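# Remove mat from pet tent, lay it flat

## Task

Pull the mat out of the pet tent and leave it lying flat on the table (dropping it into place is allowed), with the tent standing upright and all its floor corners resting on the tabletop. Nothing may count on the robot to stay in place at the end; release everything and move the grippers away.

## Robot and tools

Robot: two arms, left_arm and right_arm, each with a parallel two-finger gripper. Their bases sit in the scene frame at left_arm (-0.025, +0.296, 0) m, quat_wxyz (+0.996, 0, 0, -0.088), and right_arm (-0.003, -0.344, 0) m, quat_wxyz (+0.999, 0, 0, -0.053).

Scene frame: origin on the tabletop midway between the arms; +x points out across the table, +z is up, and left_arm is on the +y side. The names left and right are labels only, not sides of any image. Gripper frame: fingers point along the gripper's +z and close along its y. The reported end_effector_position is the spot between the finger pads, roughly 1 cm short of the tips.

execute_actions(actions): a list of actions run one after another. Each action is a table of up to 15 rows; each row lasts one 1/30 s step, and if fewer than 15 rows are given the last is repeated to fill 15 steps. A row is always 14 numbers in [-1, 1], both arms included: dx, dy, dz, rx, ry, rz, opening for left_arm, then the same seven for right_arm. dx..rz are an offset (not a pose) from that gripper's measured pose at the start of the action, expressed in the gripper's own axes; every row is relative to that same start pose, not to the row before. For a call's first action the start is the last pose reported in a result. Scale: 1.0 equals 0.6 m of travel or 180 degrees; rx, ry, rz form one rotation vector. opening is absolute: +1 fully open (0.093 m), -1 closed. An empty list just returns state and images.

move(target, speed, blocking): target is one 14-number row laid out as above, offsets measured from the pose in the latest result that shows one. Each gripper follows a straight line toward its target; both paths finish together and take 0.5 to 10 s (cut off at 10 s if longer). Rotation goes the short way. speed is top path speed in m/s, 0.002 to 0.5, default 0.25; turning is capped at twice that in rad/s. The opening is sent when the move begins. Paths ignore obstacles and the other arm, and the real gripper can lag, stray or overshoot speed, especially near full reach. Faster contact hits harder; aiming further past a contact pushes harder. blocking=false returns after 0.5 s while the arm keeps going; then only wait or stop are accepted until a result shows the move finished. The result adds a move: line with the outcome (done, off_target, moving, held, fault), any limits (paced = pose was clipped; held = some steps were blocked, after which the arm may jump faster than speed) and each gripper's distance from target. If only one arm is named, the other finished fine.

wait(seconds): 0 to 10; lets time pass with the last commands held; a running move continues and the wait returns early when it ends. stop(): brakes a running move (needs room; fingers keep moving). zoom_image(camera, region): camera is cam_high, cam_low, cam_left_wrist or cam_right_wrist; region [x0, y0, x1, y1] in pixels from the top-left, at most 504 by 504. read_manual(section): only licence texts; moves nothing. finished_scene(scene): integer number of the scene being closed; irreversible, reports whether the goal was met.

Results: a state line per arm with gripper position (m) and quat_wxyz in the scene frame (printed positions can be off, more at long reach); Hand target lines show where the controller is now driving each gripper; a pose unreachable line means the clearance check altered or blocked that arm's command; FAULT lines report stops. Images arrive as cam_high, cam_low, cam_left_wrist, cam_right_wrist, each 672x504.

Motion details: each step the command is clipped to within 70 mm and 16 degrees of the measured pose, so large offsets take several actions; after an action the arm goes no further than its last clipped pose, so send the remainder next. Position wins over orientation when both cannot be met. Friction may leave the gripper up to about 31 mm off, and smaller commands may do nothing. The elbow never fully straightens. To keep an arm still, send the offset back to its wanted pose in the first call of a reply, then zeros, always with the desired opening. Joint ranges (rad): waist -2.618 to 3.054, shoulder 0.000 to 3.142, elbow 0.000 to 3.142, wrist pitch -1.571 to 1.571, wrist yaw -1.571 to 1.571, wrist roll -2.094 to 2.094.

Gripping: grip_measured is the motor position on the same +1 open / -1 closed scale. Pads meet near -0.94 and each mm of object width adds about 0.0208; readings may carry a fixed bias up to 0.02. Fingers stop at the object while the motor continues, so the number barely reveals contact; the lower you command below the object's width reading, the harder the squeeze (limit about 50 to 62 N per pad, less on parts under about 5 mm thick). Keep sending the closing value to keep holding. The last entry of each arm's Joint positions is the gap in metres, valid only when nothing blocks the fingers.

Avoid: knocking rigid objects off the table (cloth is exempt), arms striking or pressing each other, slamming, dropping or shoving hard. Loose objects may be nudged occasionally by outside disturbances. Holding loads heats motors: MOTOR HOT appears at 75 °C, the arm is paused at 90 °C, and at 100 °C it goes limp and falls, so avoid long loaded holds.

Each tool is called after ">>>" as name(argument=value, ...) on one line, values as JSON.

## Session

I'll start by looking at the scene.

>>> execute_actions(actions=[])

Scene clock: 0.00 s.
left_arm: end_effector_position=(+0.3416, +0.2337, +0.4101) grip_measured=+0.985 end_effector_quat_wxyz=(+0.710, +0.055, +0.699, -0.062) | right_arm: end_effector_position=(+0.3730, -0.3868, +0.3913) grip_measured=+1.000 end_effector_quat_wxyz=(+0.697, +0.037, +0.715, -0.038)
Joint positions: left_arm=[ 0.007  1.039  1.061 -0.006 -0.005 -0.008  0.092] | right_arm=[-0.012  1.055  1.031 -0.001 -0.012 -0.003  0.093]
Joint velocities: left_arm=[-0.007  0.002  0.002 -0.022 -0.022 -0.051  0.002] | right_arm=[ 0.002 -0.002  0.017 -0.037 -0.081 -0.11   0.   ]
Motor temperatures (°C, as the motors report them): left_arm=[25 25 27 27 27 27] | right_arm=[26 26 26 25 25 24]
Hand target (left_arm): +0.342, +0.234, +0.410; +0.710, +0.055, +0.699, -0.062
Hand target (right_arm): +0.373, -0.387, +0.391; +0.697, +0.037, +0.715, -0.038

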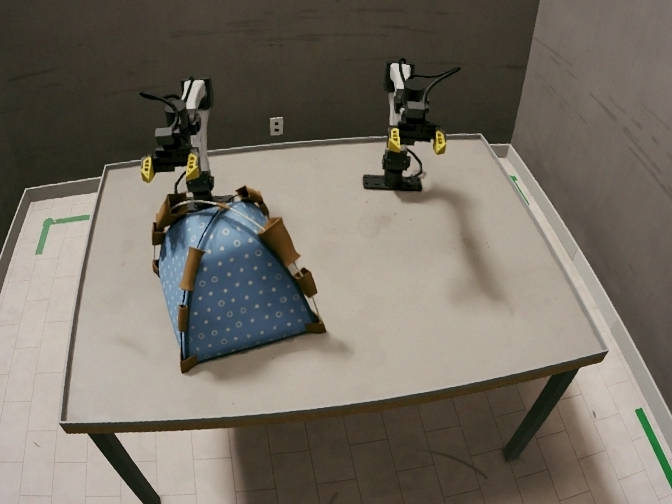

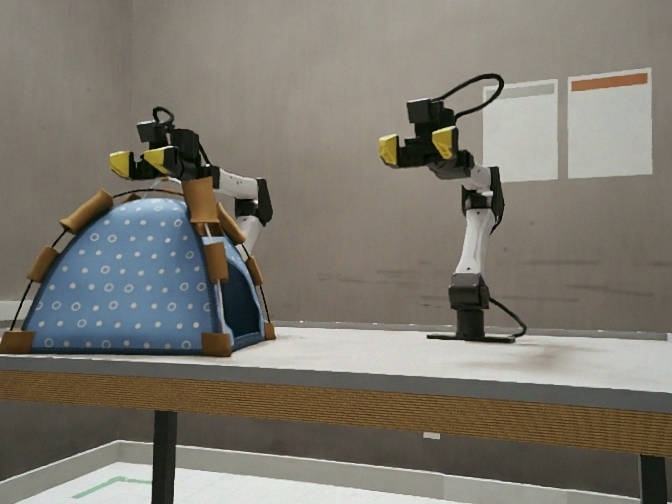

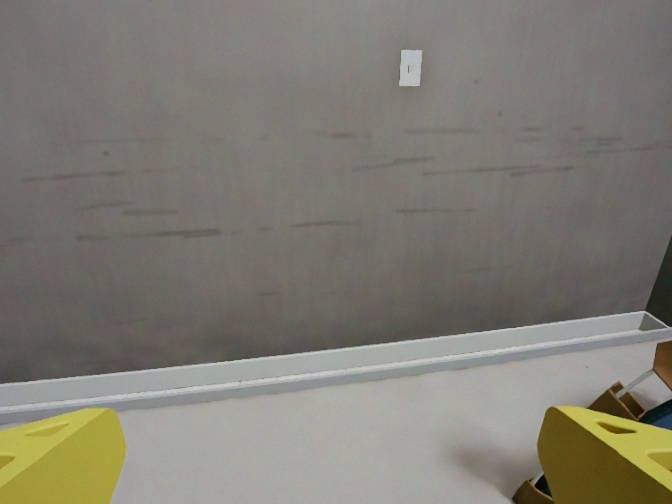

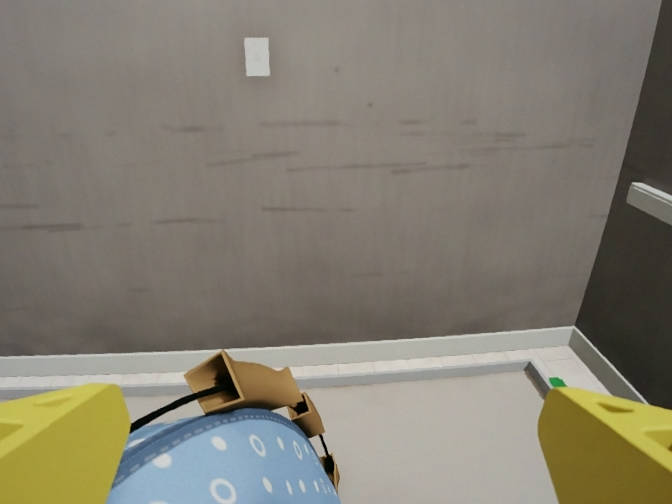

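>>> move(target=[0.486, -0.111, 0.112, 0.389, 0, 0, 1, 0, 0, 0, 0, 0, 0, 1], speed=0.3)

Scene clock: 25.37 s.
left_arm: end_effector_position=(+0.4020, +0.1592, +0.1215) grip_measured=+0.985 end_effector_quat_wxyz=(+0.551, +0.452, +0.545, -0.441) | right_arm: end_effector_position=(+0.3730, -0.3868, +0.3913) grip_measured=+1.000 end_effector_quat_wxyz=(+0.697, +0.037, +0.715, -0.038)
Joint positions: left_arm=[0.248 2.189 1.002 1.161 1.439 0.043 0.092] | right_arm=[-0.012  1.055  1.031 -0.001 -0.012 -0.003  0.093]
Joint velocities: left_arm=[ 0.007  0.002  0.007  0.007  0.051 -0.051  0.001] | right_arm=[-0.027  0.007 -0.012 -0.022 -0.051 -0.066  0.   ]
Motor temperatures (°C, as the motors report them): left_arm=[25 26 32 34 27 27] | right_arm=[26 26 30 31 25 24]
Hand target (left_arm): +0.403, +0.156, +0.116; +0.545, +0.454, +0.543, -0.449
Hand target (right_arm): +0.373, -0.387, +0.391; +0.697, +0.037, +0.715, -0.038
Off the commanded pose (left_arm): 0.006 m, 2 deg.
Off the commanded pose (right_arm): 0.000 m, 0 deg.
move: done

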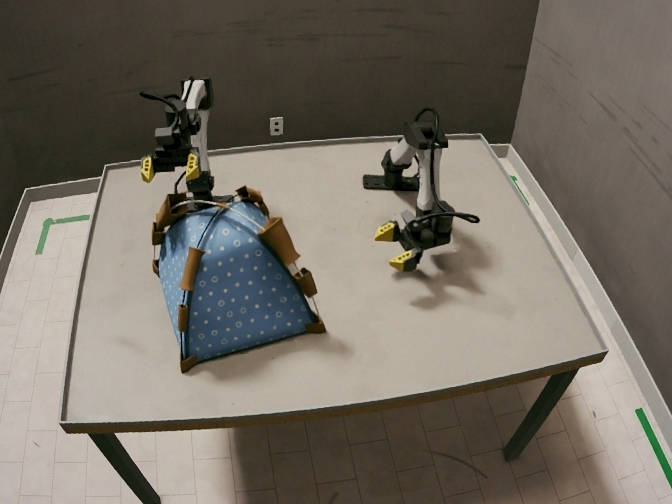

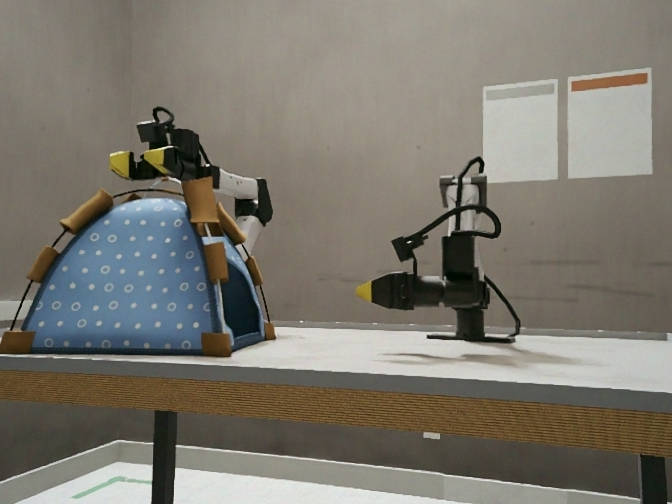

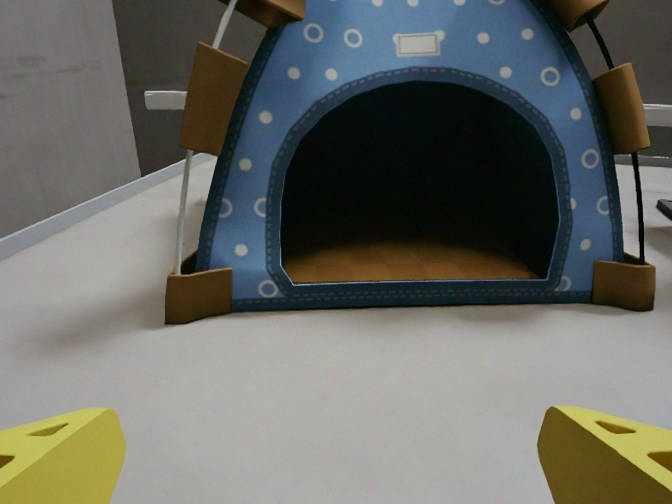

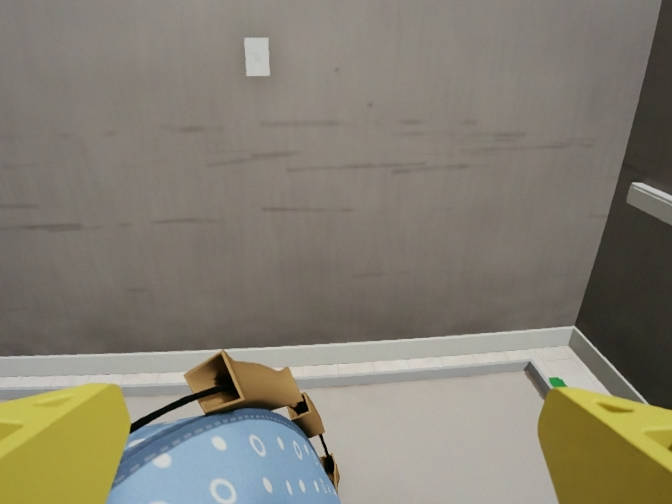

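>>> zoom_image(camera="cam_left_wrist", region=[240, 180, 600, 330])

Region (240, 180, 600, 330) of cam_left_wrist's 672x504 image, scaled by 1.400, with more detail than that image has; it fills the top 210 rows of this view, and the rest is white.

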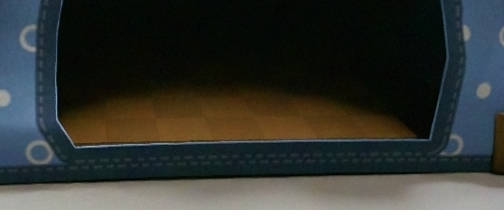

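>>> move(target=[0.033, -0.12, 0.3225, -0.013, 0.194, 0, 1, 0, 0, 0, 0, 0, 0, 1], speed=0.25)

Scene clock: 68.80 s.
left_arm: end_effector_position=(+0.3648, -0.0444, +0.1078) grip_measured=+0.985 end_effector_quat_wxyz=(+0.379, +0.548, +0.691, -0.281) | right_arm: end_effector_position=(+0.3730, -0.3868, +0.3913) grip_measured=+1.000 end_effector_quat_wxyz=(+0.697, +0.037, +0.715, -0.038)
Joint positions: left_arm=[-0.348  1.98   1.317 -0.093  0.627  0.538  0.092] | right_arm=[-0.012  1.055  1.031 -0.001 -0.012 -0.003  0.093]
Joint velocities: left_arm=[-0.012 -0.002  0.017 -0.007 -0.095  0.051 -0.001] | right_arm=[ 0.007 -0.007 -0.007  0.037 -0.051 -0.022  0.   ]
Motor temperatures (°C, as the motors report them): left_arm=[25 37 34 34 27 27] | right_arm=[26 27 34 34 25 24]
Hand target (left_arm): +0.369, -0.046, +0.102; +0.374, +0.550, +0.694, -0.275
Hand target (right_arm): +0.373, -0.387, +0.391; +0.697, +0.037, +0.715, -0.038
Off the commanded pose (left_arm): 0.010 m, 1 deg.
Off the commanded pose (right_arm): 0.000 m, 0 deg.
move: done

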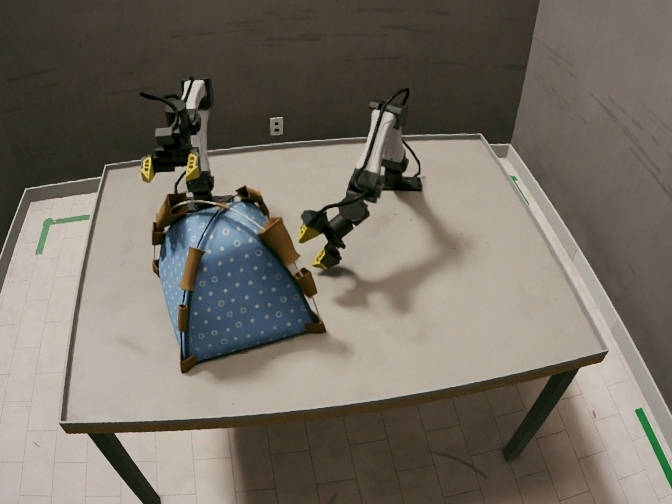

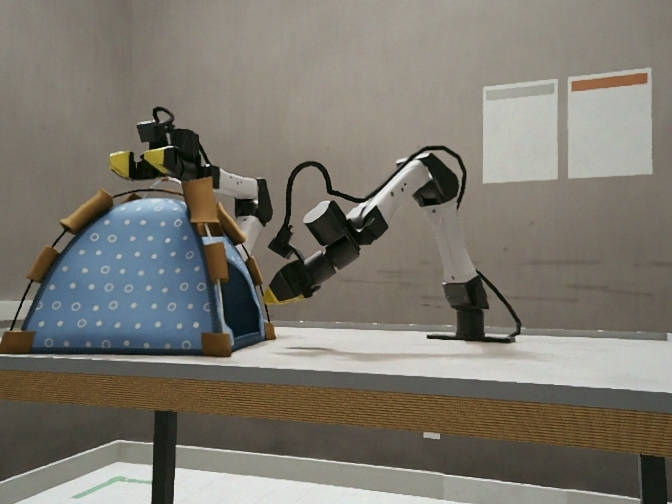

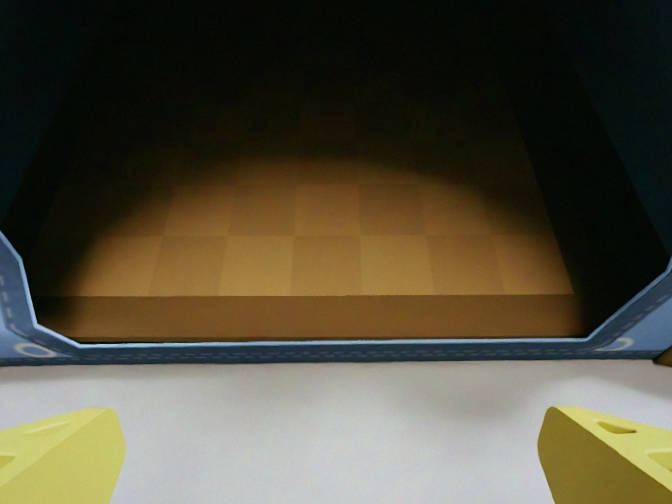

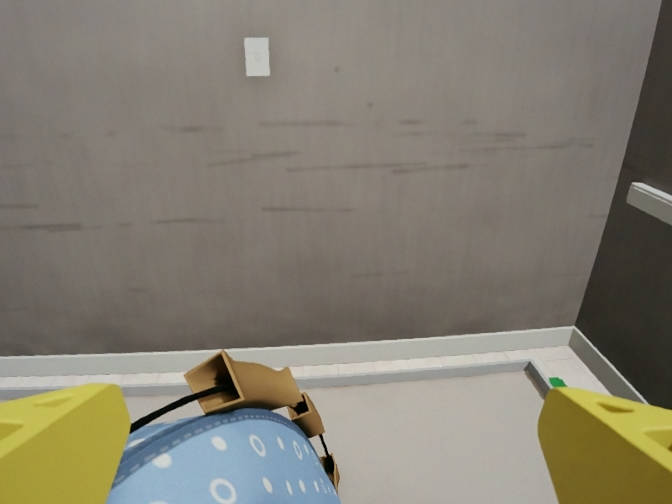

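>>> zoom_image(camera="cam_left_wrist", region=[400, 180, 672, 380])

>>> zoom_image(camera="cam_left_wrist", region=[0, 180, 272, 380])

Region (400, 180, 672, 380) of cam_left_wrist's 672x504 image, scaled by 1.853, with more detail than that image has; it fills the top 371 rows of this view, and the rest is white.

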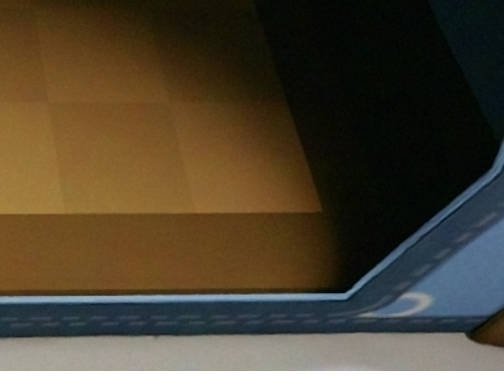

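Region (0, 180, 272, 380) of cam_left_wrist's 672x504 image, scaled by 1.853, with more detail than that image has; it fills the top 371 rows of this view, and the rest is white.

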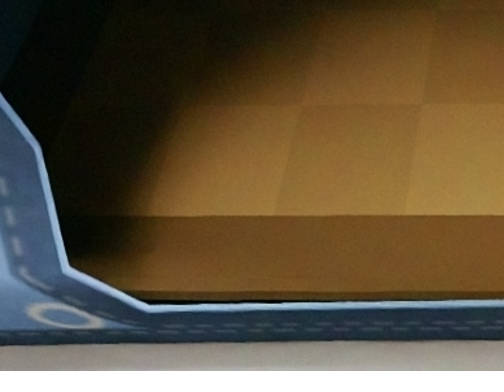

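>>> move(target=[0.0295, -0.001, 0.22, 0, 0.111, 0, 1, 0, 0, 0, 0, 0, 0, 1], speed=0.15)

Scene clock: 132.83 s.
left_arm: end_effector_position=(+0.3938, -0.1419, +0.0380) grip_measured=+0.985 end_effector_quat_wxyz=(+0.277, +0.587, +0.737, -0.189) | right_arm: end_effector_position=(+0.3730, -0.3868, +0.3913) grip_measured=+1.000 end_effector_quat_wxyz=(+0.697, +0.037, +0.715, -0.038)
Joint positions: left_arm=[-0.537  2.455  2.009 -0.52   0.34   0.525  0.092] | right_arm=[-0.012  1.055  1.031 -0.001 -0.012 -0.003  0.093]
Joint velocities: left_arm=[ 0.007  0.007 -0.002 -0.051  0.066  0.022  0.002] | right_arm=[-0.007 -0.022 -0.002 -0.066 -0.081 -0.022  0.   ]
Motor temperatures (°C, as the motors report them): left_arm=[25 45 42 36 27 27] | right_arm=[26 27 37 37 25 24]
Hand target (left_arm): +0.389, -0.141, +0.020; +0.255, +0.588, +0.746, -0.182
Hand target (right_arm): +0.373, -0.387, +0.391; +0.697, +0.037, +0.715, -0.038
Off the commanded pose (left_arm): 0.019 m, 3 deg.
Off the commanded pose (right_arm): 0.000 m, 0 deg.
move: off_target (left_arm)

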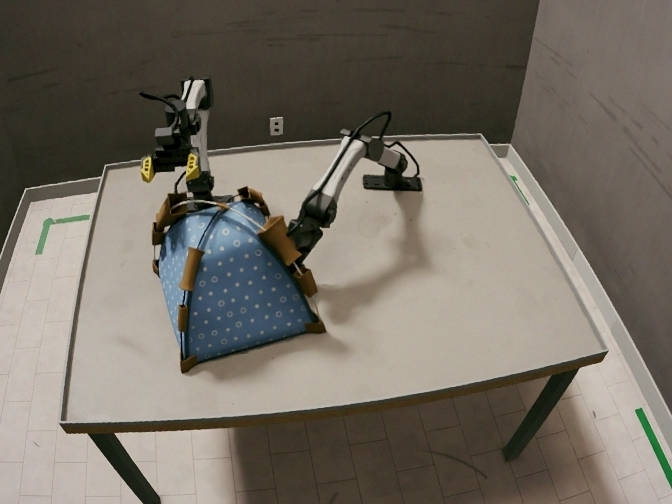

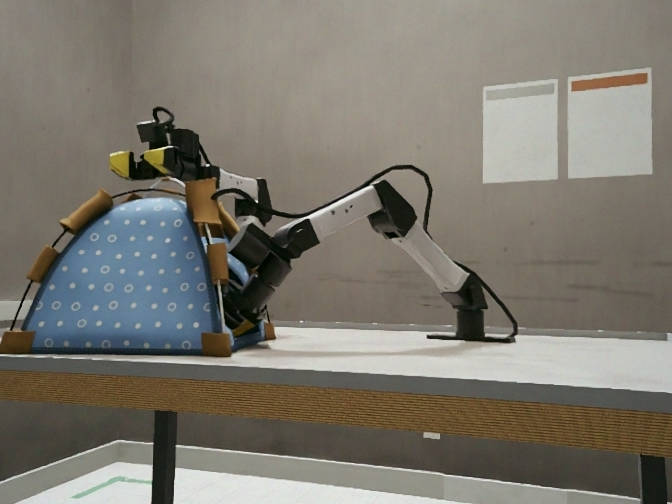

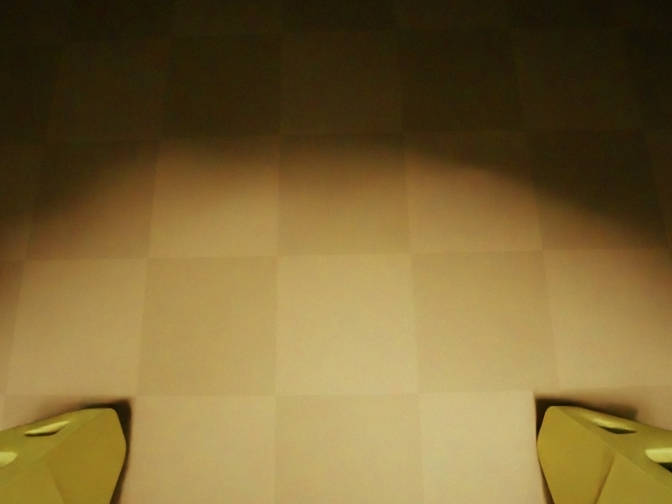

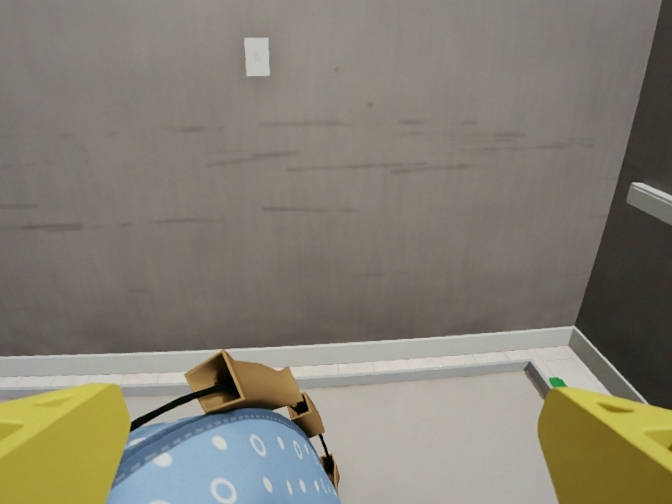

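>>> execute_actions(actions=[[[0.0126, 0, 0.0155, 0, 0, 0, -1, 0, 0, 0, 0, 0, 0, 1]], [[0.0126, 0, 0.0155, 0, 0, 0, -1, 0, 0, 0, 0, 0, 0, 1]], [[0.0126, 0, 0.0155, 0, 0, 0, -1, 0, 0, 0, 0, 0, 0, 1]]])

Scene clock: 144.43 s.
left_arm: end_effector_position=(+0.4040, -0.1507, +0.0481) grip_measured=-1.000 end_effector_quat_wxyz=(+0.311, +0.586, +0.724, -0.190) | right_arm: end_effector_position=(+0.3730, -0.3868, +0.3913) grip_measured=+1.000 end_effector_quat_wxyz=(+0.697, +0.037, +0.715, -0.038)
Joint positions: left_arm=[-0.537  2.455  2.009 -0.448  0.34   0.525  0.   ] | right_arm=[-0.012  1.055  1.031 -0.001 -0.012 -0.003  0.093]
Joint velocities: left_arm=[-0.007 -0.002 -0.007  0.095 -0.022 -0.066  0.   ] | right_arm=[-0.017 -0.002 -0.002  0.037 -0.022 -0.125  0.   ]
Motor temperatures (°C, as the motors report them): left_arm=[25 50 42 35 27 27] | right_arm=[26 27 38 38 25 24]
Hand target (left_arm): +0.402, -0.148, +0.033; +0.300, +0.586, +0.728, -0.190
Hand target (right_arm): +0.373, -0.387, +0.391; +0.697, +0.037, +0.715, -0.038
Off the commanded pose (left_arm): 0.016 m, 1 deg.
Off the commanded pose (right_arm): 0.000 m, 0 deg.

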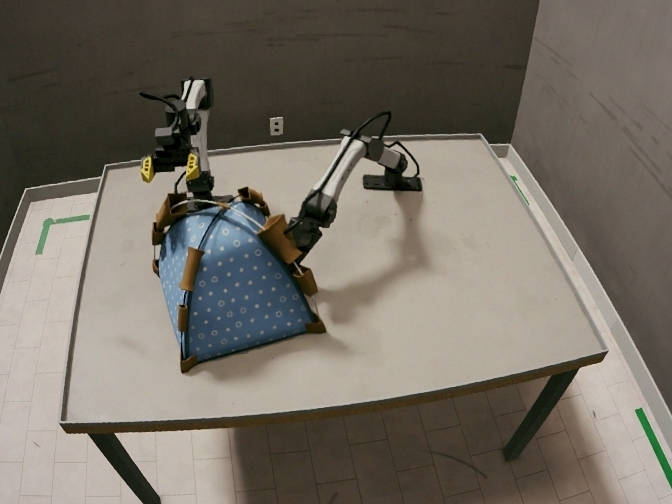

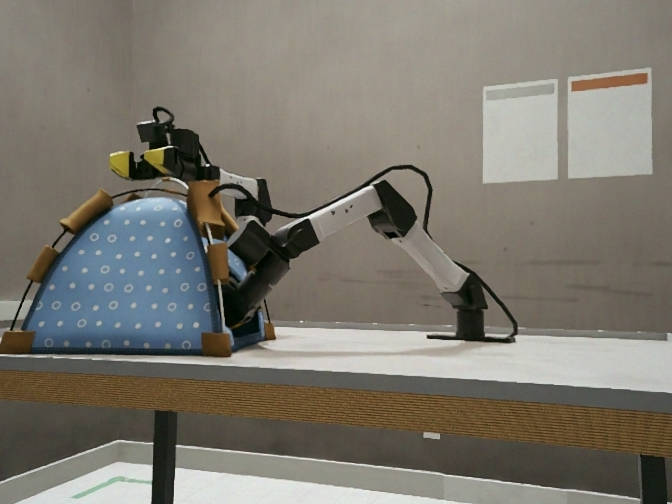

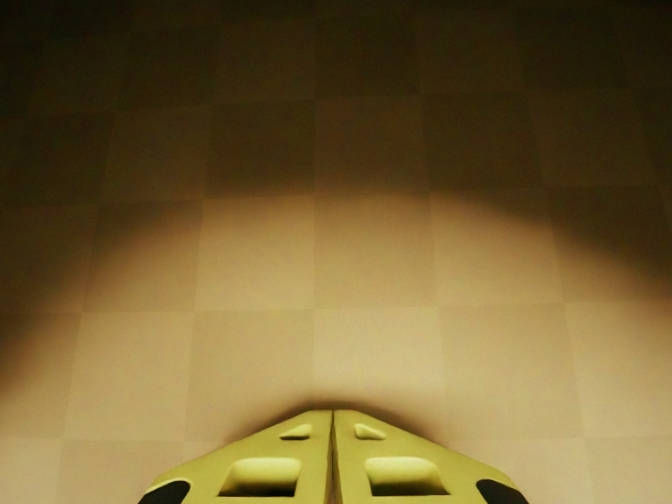

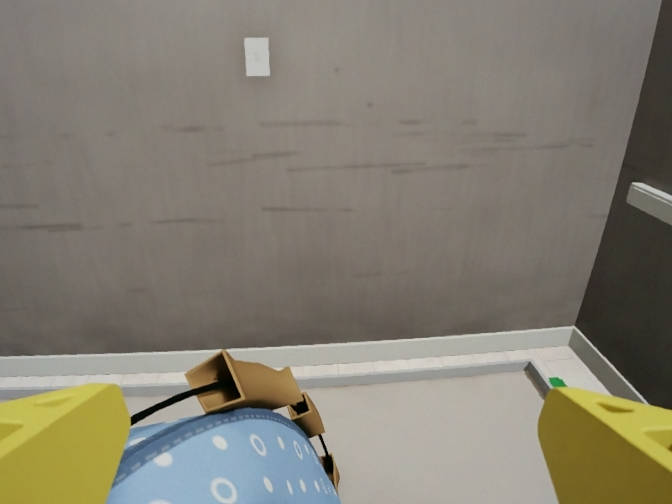

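>>> move(target=[0.006, -0.0128, -0.0912, -0.0772, 0.0772, -0.4957, 0.0, 0, 0, 0, 0, 0, 0, 1], speed=0.3)

Scene clock: 231.17 s.
left_arm: end_effector_position=(+0.3823, -0.1137, +0.0931) grip_measured=-0.002 end_effector_quat_wxyz=(+0.073, -0.104, +0.968, -0.216) | right_arm: end_effector_position=(+0.3730, -0.3868, +0.3913) grip_measured=+1.000 end_effector_quat_wxyz=(+0.697, +0.037, +0.715, -0.038)
Joint positions: left_arm=[-0.561  2.476  2.374 -1.041  0.173 -0.989  0.045] | right_arm=[-0.012  1.055  1.031 -0.001 -0.012 -0.003  0.093]
Joint velocities: left_arm=[ 0.002  0.002 -0.002 -0.022  0.007 -0.007 -0.   ] | right_arm=[-0.012  0.012 -0.002 -0.037 -0.066  0.007  0.   ]
Motor temperatures (°C, as the motors report them): left_arm=[25 76 40 38 27 27] | right_arm=[26 27 40 40 25 24]
Hand target (left_arm): +0.383, -0.114, +0.085; +0.071, -0.110, +0.969, -0.208
Hand target (right_arm): +0.373, -0.387, +0.391; +0.697, +0.037, +0.715, -0.038
Off the commanded pose (left_arm): 0.008 m, 1 deg.
Off the commanded pose (right_arm): 0.000 m, 0 deg.
MOTOR HOT: a motor of the left arm reached 75 °C. Now the hottest motor of the left arm, joint 2 (shoulder), reports 76 °C. The controller's stop level is 90 °C. To cool a motor, set the load down, stop pushing, or move to a pose that needs little force.
move: done

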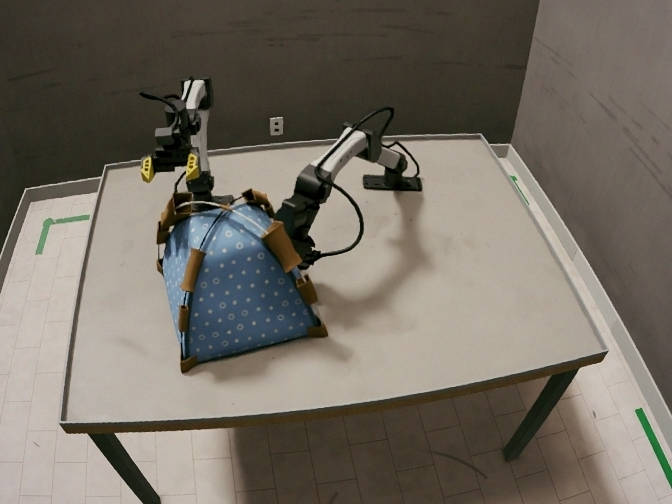

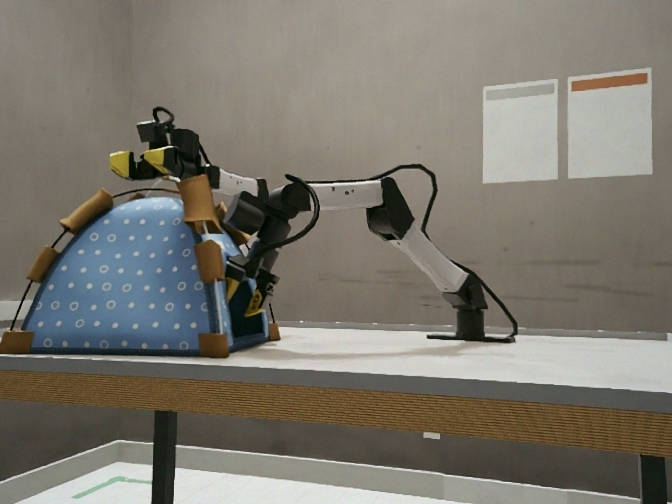

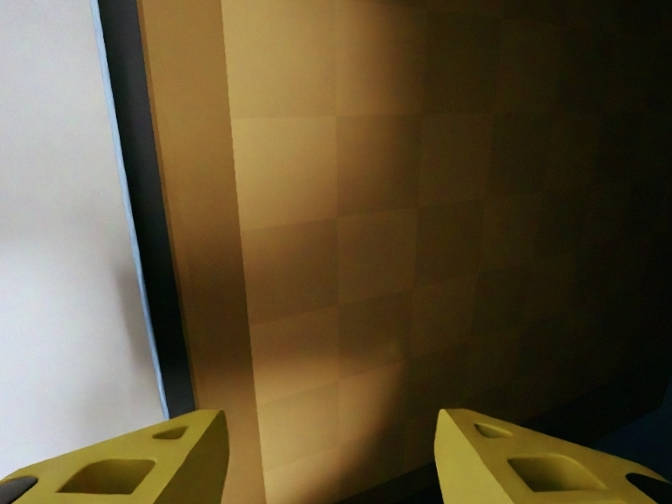

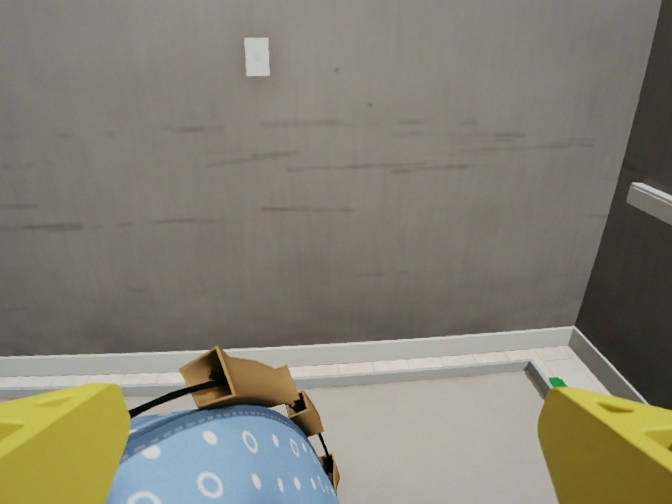

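>>> move(target=[0.0096, 0.0433, 0.0896, 0, 0, 0, 0.0, 0, 0, 0, 0, 0, 0, 1], speed=0.1)

Scene clock: 238.50 s.
left_arm: end_effector_position=(+0.3861, -0.1192, +0.0464) grip_measured=-0.002 end_effector_quat_wxyz=(+0.080, -0.102, +0.965, -0.229) | right_arm: end_effector_position=(+0.3730, -0.3868, +0.3913) grip_measured=+1.000 end_effector_quat_wxyz=(+0.697, +0.037, +0.715, -0.038)
Joint positions: left_arm=[-0.561  2.466  2.157 -0.804  0.181 -0.99   0.045] | right_arm=[-0.012  1.055  1.031 -0.001 -0.012 -0.003  0.093]
Joint velocities: left_arm=[-0.012 -0.017  0.002 -0.007  0.081 -0.007  0.001] | right_arm=[-0.012  0.007  0.002  0.037 -0.037 -0.037  0.   ]
Motor temperatures (°C, as the motors report them): left_arm=[25 77 41 37 27 27] | right_arm=[26 27 40 40 25 24]
Hand target (left_arm): +0.383, -0.114, +0.033; +0.073, -0.104, +0.968, -0.216
Hand target (right_arm): +0.373, -0.387, +0.391; +0.697, +0.037, +0.715, -0.038
Off the commanded pose (left_arm): 0.015 m, 2 deg.
Off the commanded pose (right_arm): 0.000 m, 0 deg.
MOTOR HOT: still on. Now the hottest motor of the left arm, joint 2 (shoulder), reports 77 °C; the controller's stop level is 90 °C.
move: off_target (left_arm)

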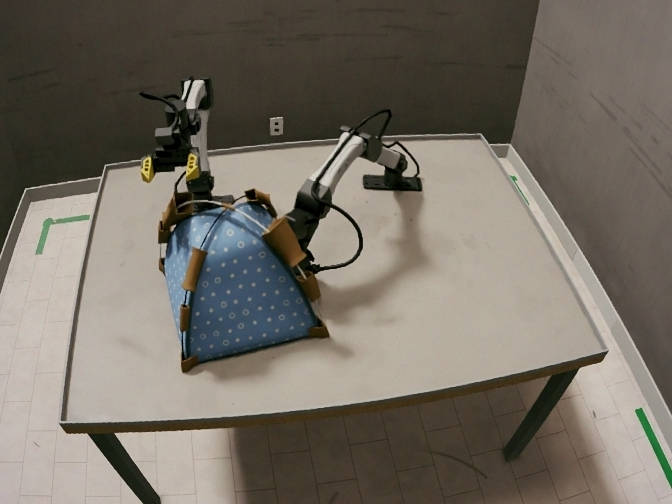

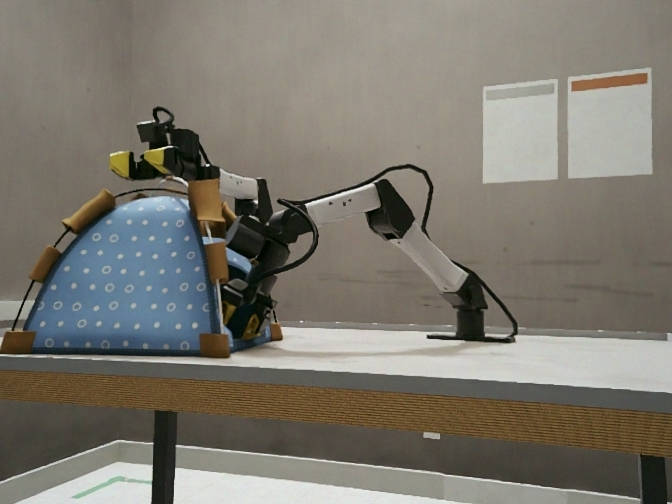

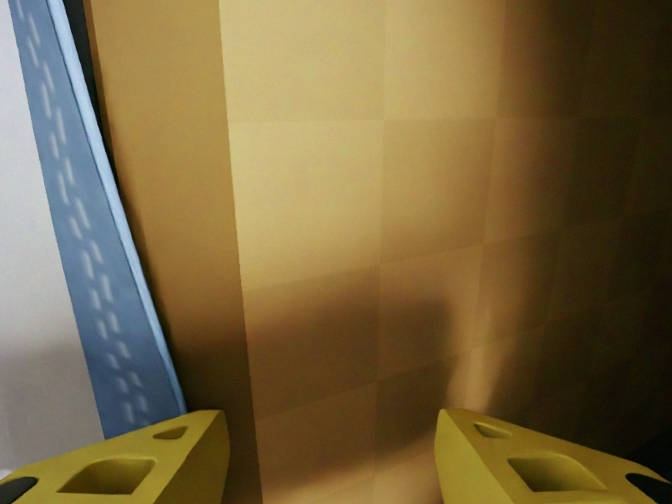

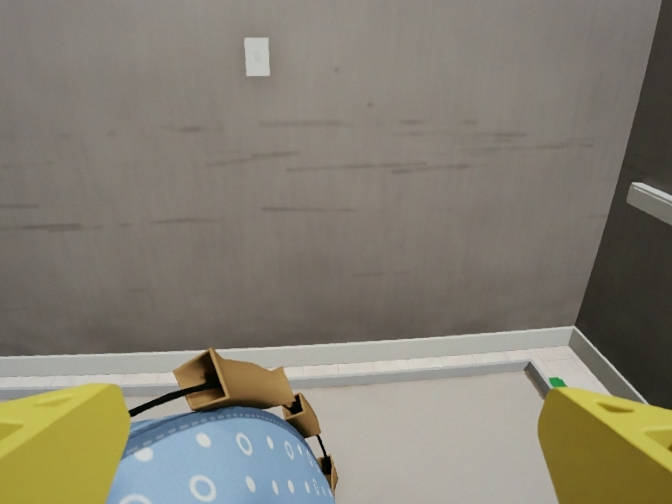

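>>> move(target=[-0.0115, 0.221, -0.5935, 0, 0, 0, 0.0, 0, 0, 0, 0, 0, 0, 1], speed=0.3)

Scene clock: 248.67 s.
left_arm: end_effector_position=(+0.3040, +0.1499, +0.2976) grip_measured=-0.002 end_effector_quat_wxyz=(+0.095, -0.107, +0.963, -0.228) | right_arm: end_effector_position=(+0.3730, -0.3868, +0.3913) grip_measured=+1.000 end_effector_quat_wxyz=(+0.697, +0.037, +0.715, -0.038)
Joint positions: left_arm=[-0.077  1.741  2.094 -1.564  0.355 -0.541  0.045] | right_arm=[-0.012  1.055  1.031 -0.001 -0.012 -0.003  0.093]
Joint velocities: left_arm=[ 0.012  0.002 -0.012 -0.022 -0.037 -0.007  0.001] | right_arm=[ 0.002  0.007  0.012  0.022  0.139 -0.007  0.   ]
Motor temperatures (°C, as the motors report them): left_arm=[25 78 40 37 27 27] | right_arm=[26 27 41 41 25 24]
Hand target (left_arm): +0.302, +0.151, +0.301; +0.095, -0.103, +0.963, -0.232
Hand target (right_arm): +0.373, -0.387, +0.391; +0.697, +0.037, +0.715, -0.038
Off the commanded pose (left_arm): 0.005 m, 2 deg.
Off the commanded pose (right_arm): 0.000 m, 0 deg.
MOTOR HOT: still on. Now the hottest motor of the left arm, joint 2 (shoulder), reports 78 °C; the controller's stop level is 90 °C.
joint sent to its limit (left arm) — the command would take joint 4 (wrist pitch) past its lower limit, so that joint was sent only as far as its limit.
move: done

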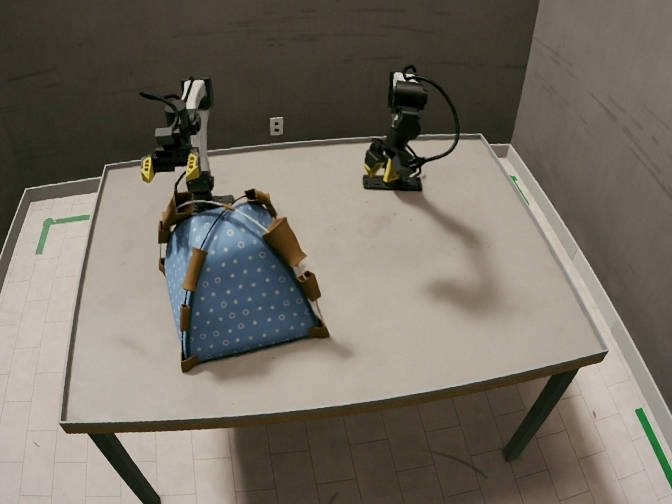

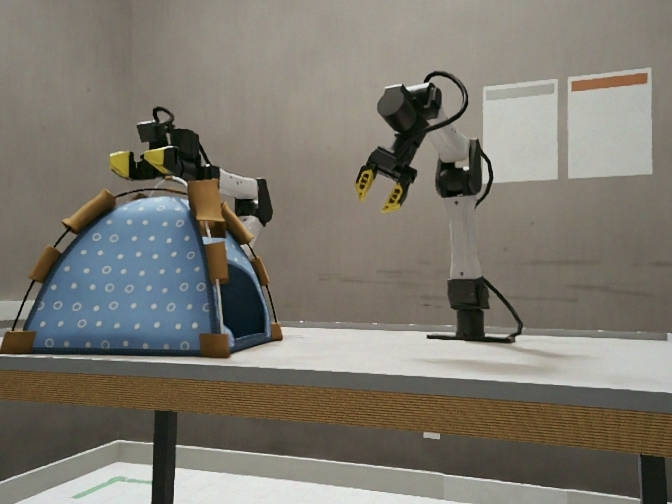

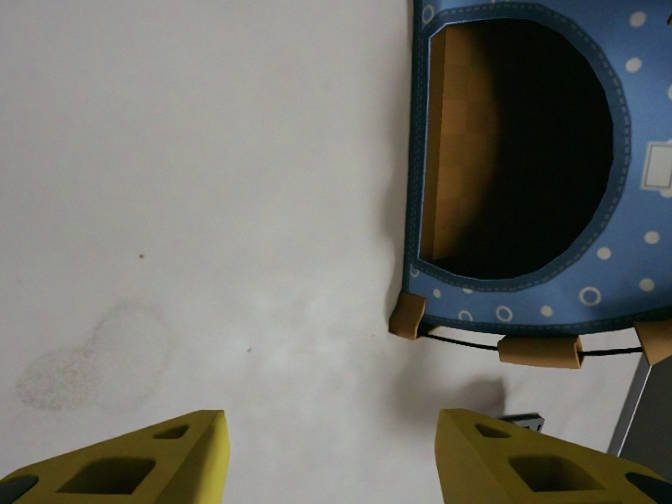

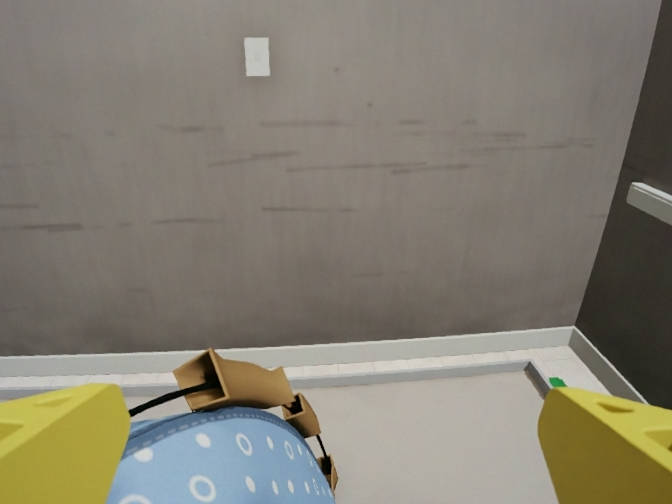

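>>> zoom_image(camera="cam_high", region=[120, 130, 340, 300])

>>> zoom_image(camera="cam_low", region=[40, 100, 300, 300])

Region (120, 130, 340, 300) of cam_high's 672x504 image, scaled by 2.291, with more detail than that image has; it fills the top 389 rows of this view, and the rest is white.

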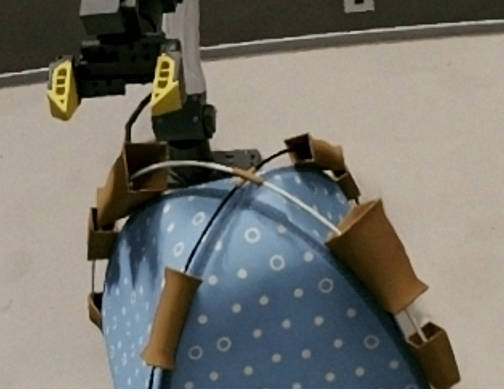

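Region (40, 100, 300, 300) of cam_low's 672x504 image, scaled by 1.938, with more detail than that image has; it fills the top 388 rows of this view, and the rest is white.

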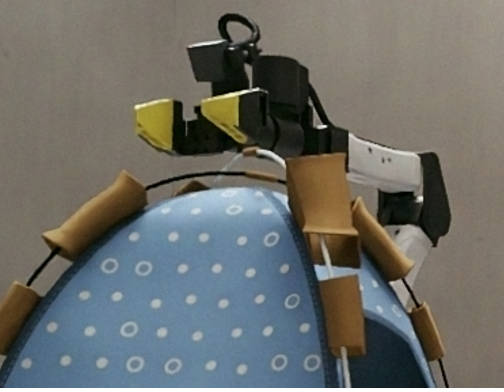

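>>> move(target=[0, 0, 0, 0, 0, 0, 0.0, 0.0183, -0.06, -0.0602, -0.3206, 0.2255, -0.1328, 1], speed=0.3)

Scene clock: 347.80 s.
left_arm: end_effector_position=(+0.3036, +0.1499, +0.2975) grip_measured=-0.002 end_effector_quat_wxyz=(+0.094, -0.107, +0.963, -0.228) | right_arm: end_effector_position=(+0.3355, -0.4170, +0.3849) grip_measured=+1.000 end_effector_quat_wxyz=(+0.465, -0.345, +0.810, +0.096)
Joint positions: left_arm=[-0.077  1.741  2.094 -1.566  0.356 -0.539  0.045] | right_arm=[-0.496  1.668  2.148 -1.556 -0.897 -1.168  0.093]
Joint velocities: left_arm=[ 0.002 -0.012 -0.007  0.022 -0.051  0.022  0.001] | right_arm=[-0.007 -0.007 -0.002  0.007  0.066 -0.022  0.   ]
Motor temperatures (°C, as the motors report them): left_arm=[25 55 42 35 27 27] | right_arm=[26 28 43 42 25 24]
Hand target (left_arm): +0.304, +0.150, +0.298; +0.095, -0.107, +0.963, -0.228
Hand target (right_arm): +0.332, -0.419, +0.385; +0.461, -0.344, +0.813, +0.090
Off the commanded pose (left_arm): 0.000 m, 0 deg.
Off the commanded pose (right_arm): 0.005 m, 21 deg; orientation clipped at the last step of the last action.
MOTOR HOT: cleared. Now the hottest motor of the left arm, joint 2 (shoulder), reports 55 °C.
joint sent to its limit (right arm) — the command would take joint 4 (wrist pitch) past its lower limit, so that joint was sent only as far as its limit.
move: off_target (right_arm); limits=paced

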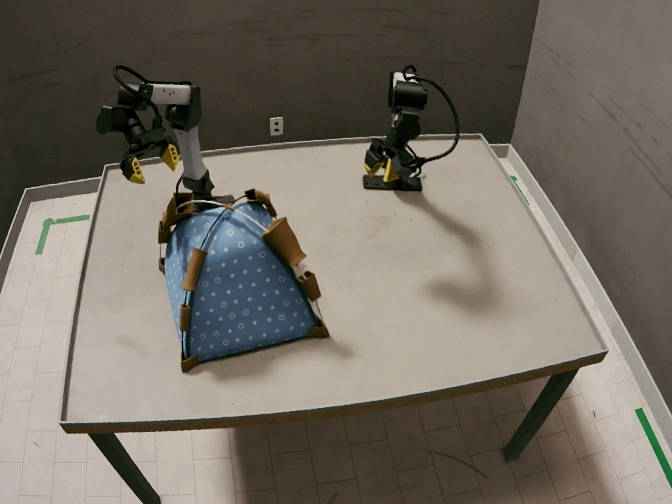

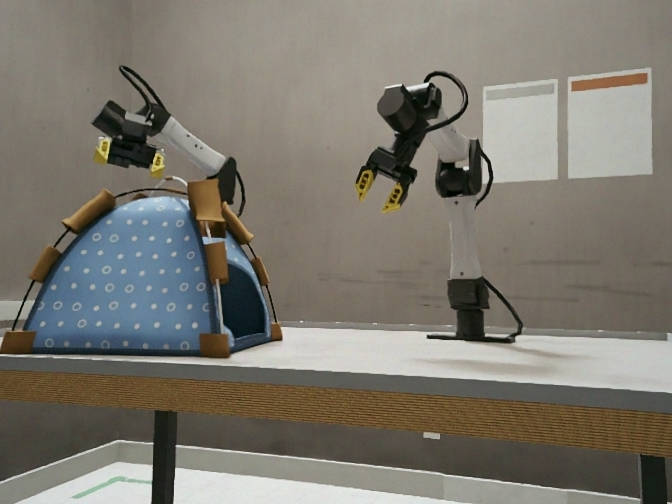

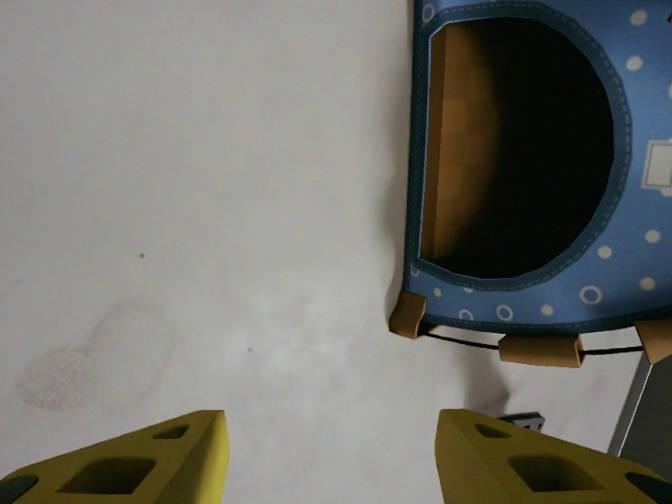

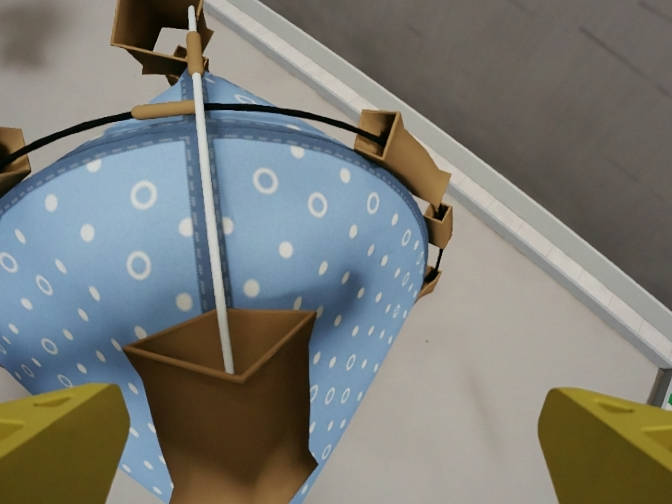

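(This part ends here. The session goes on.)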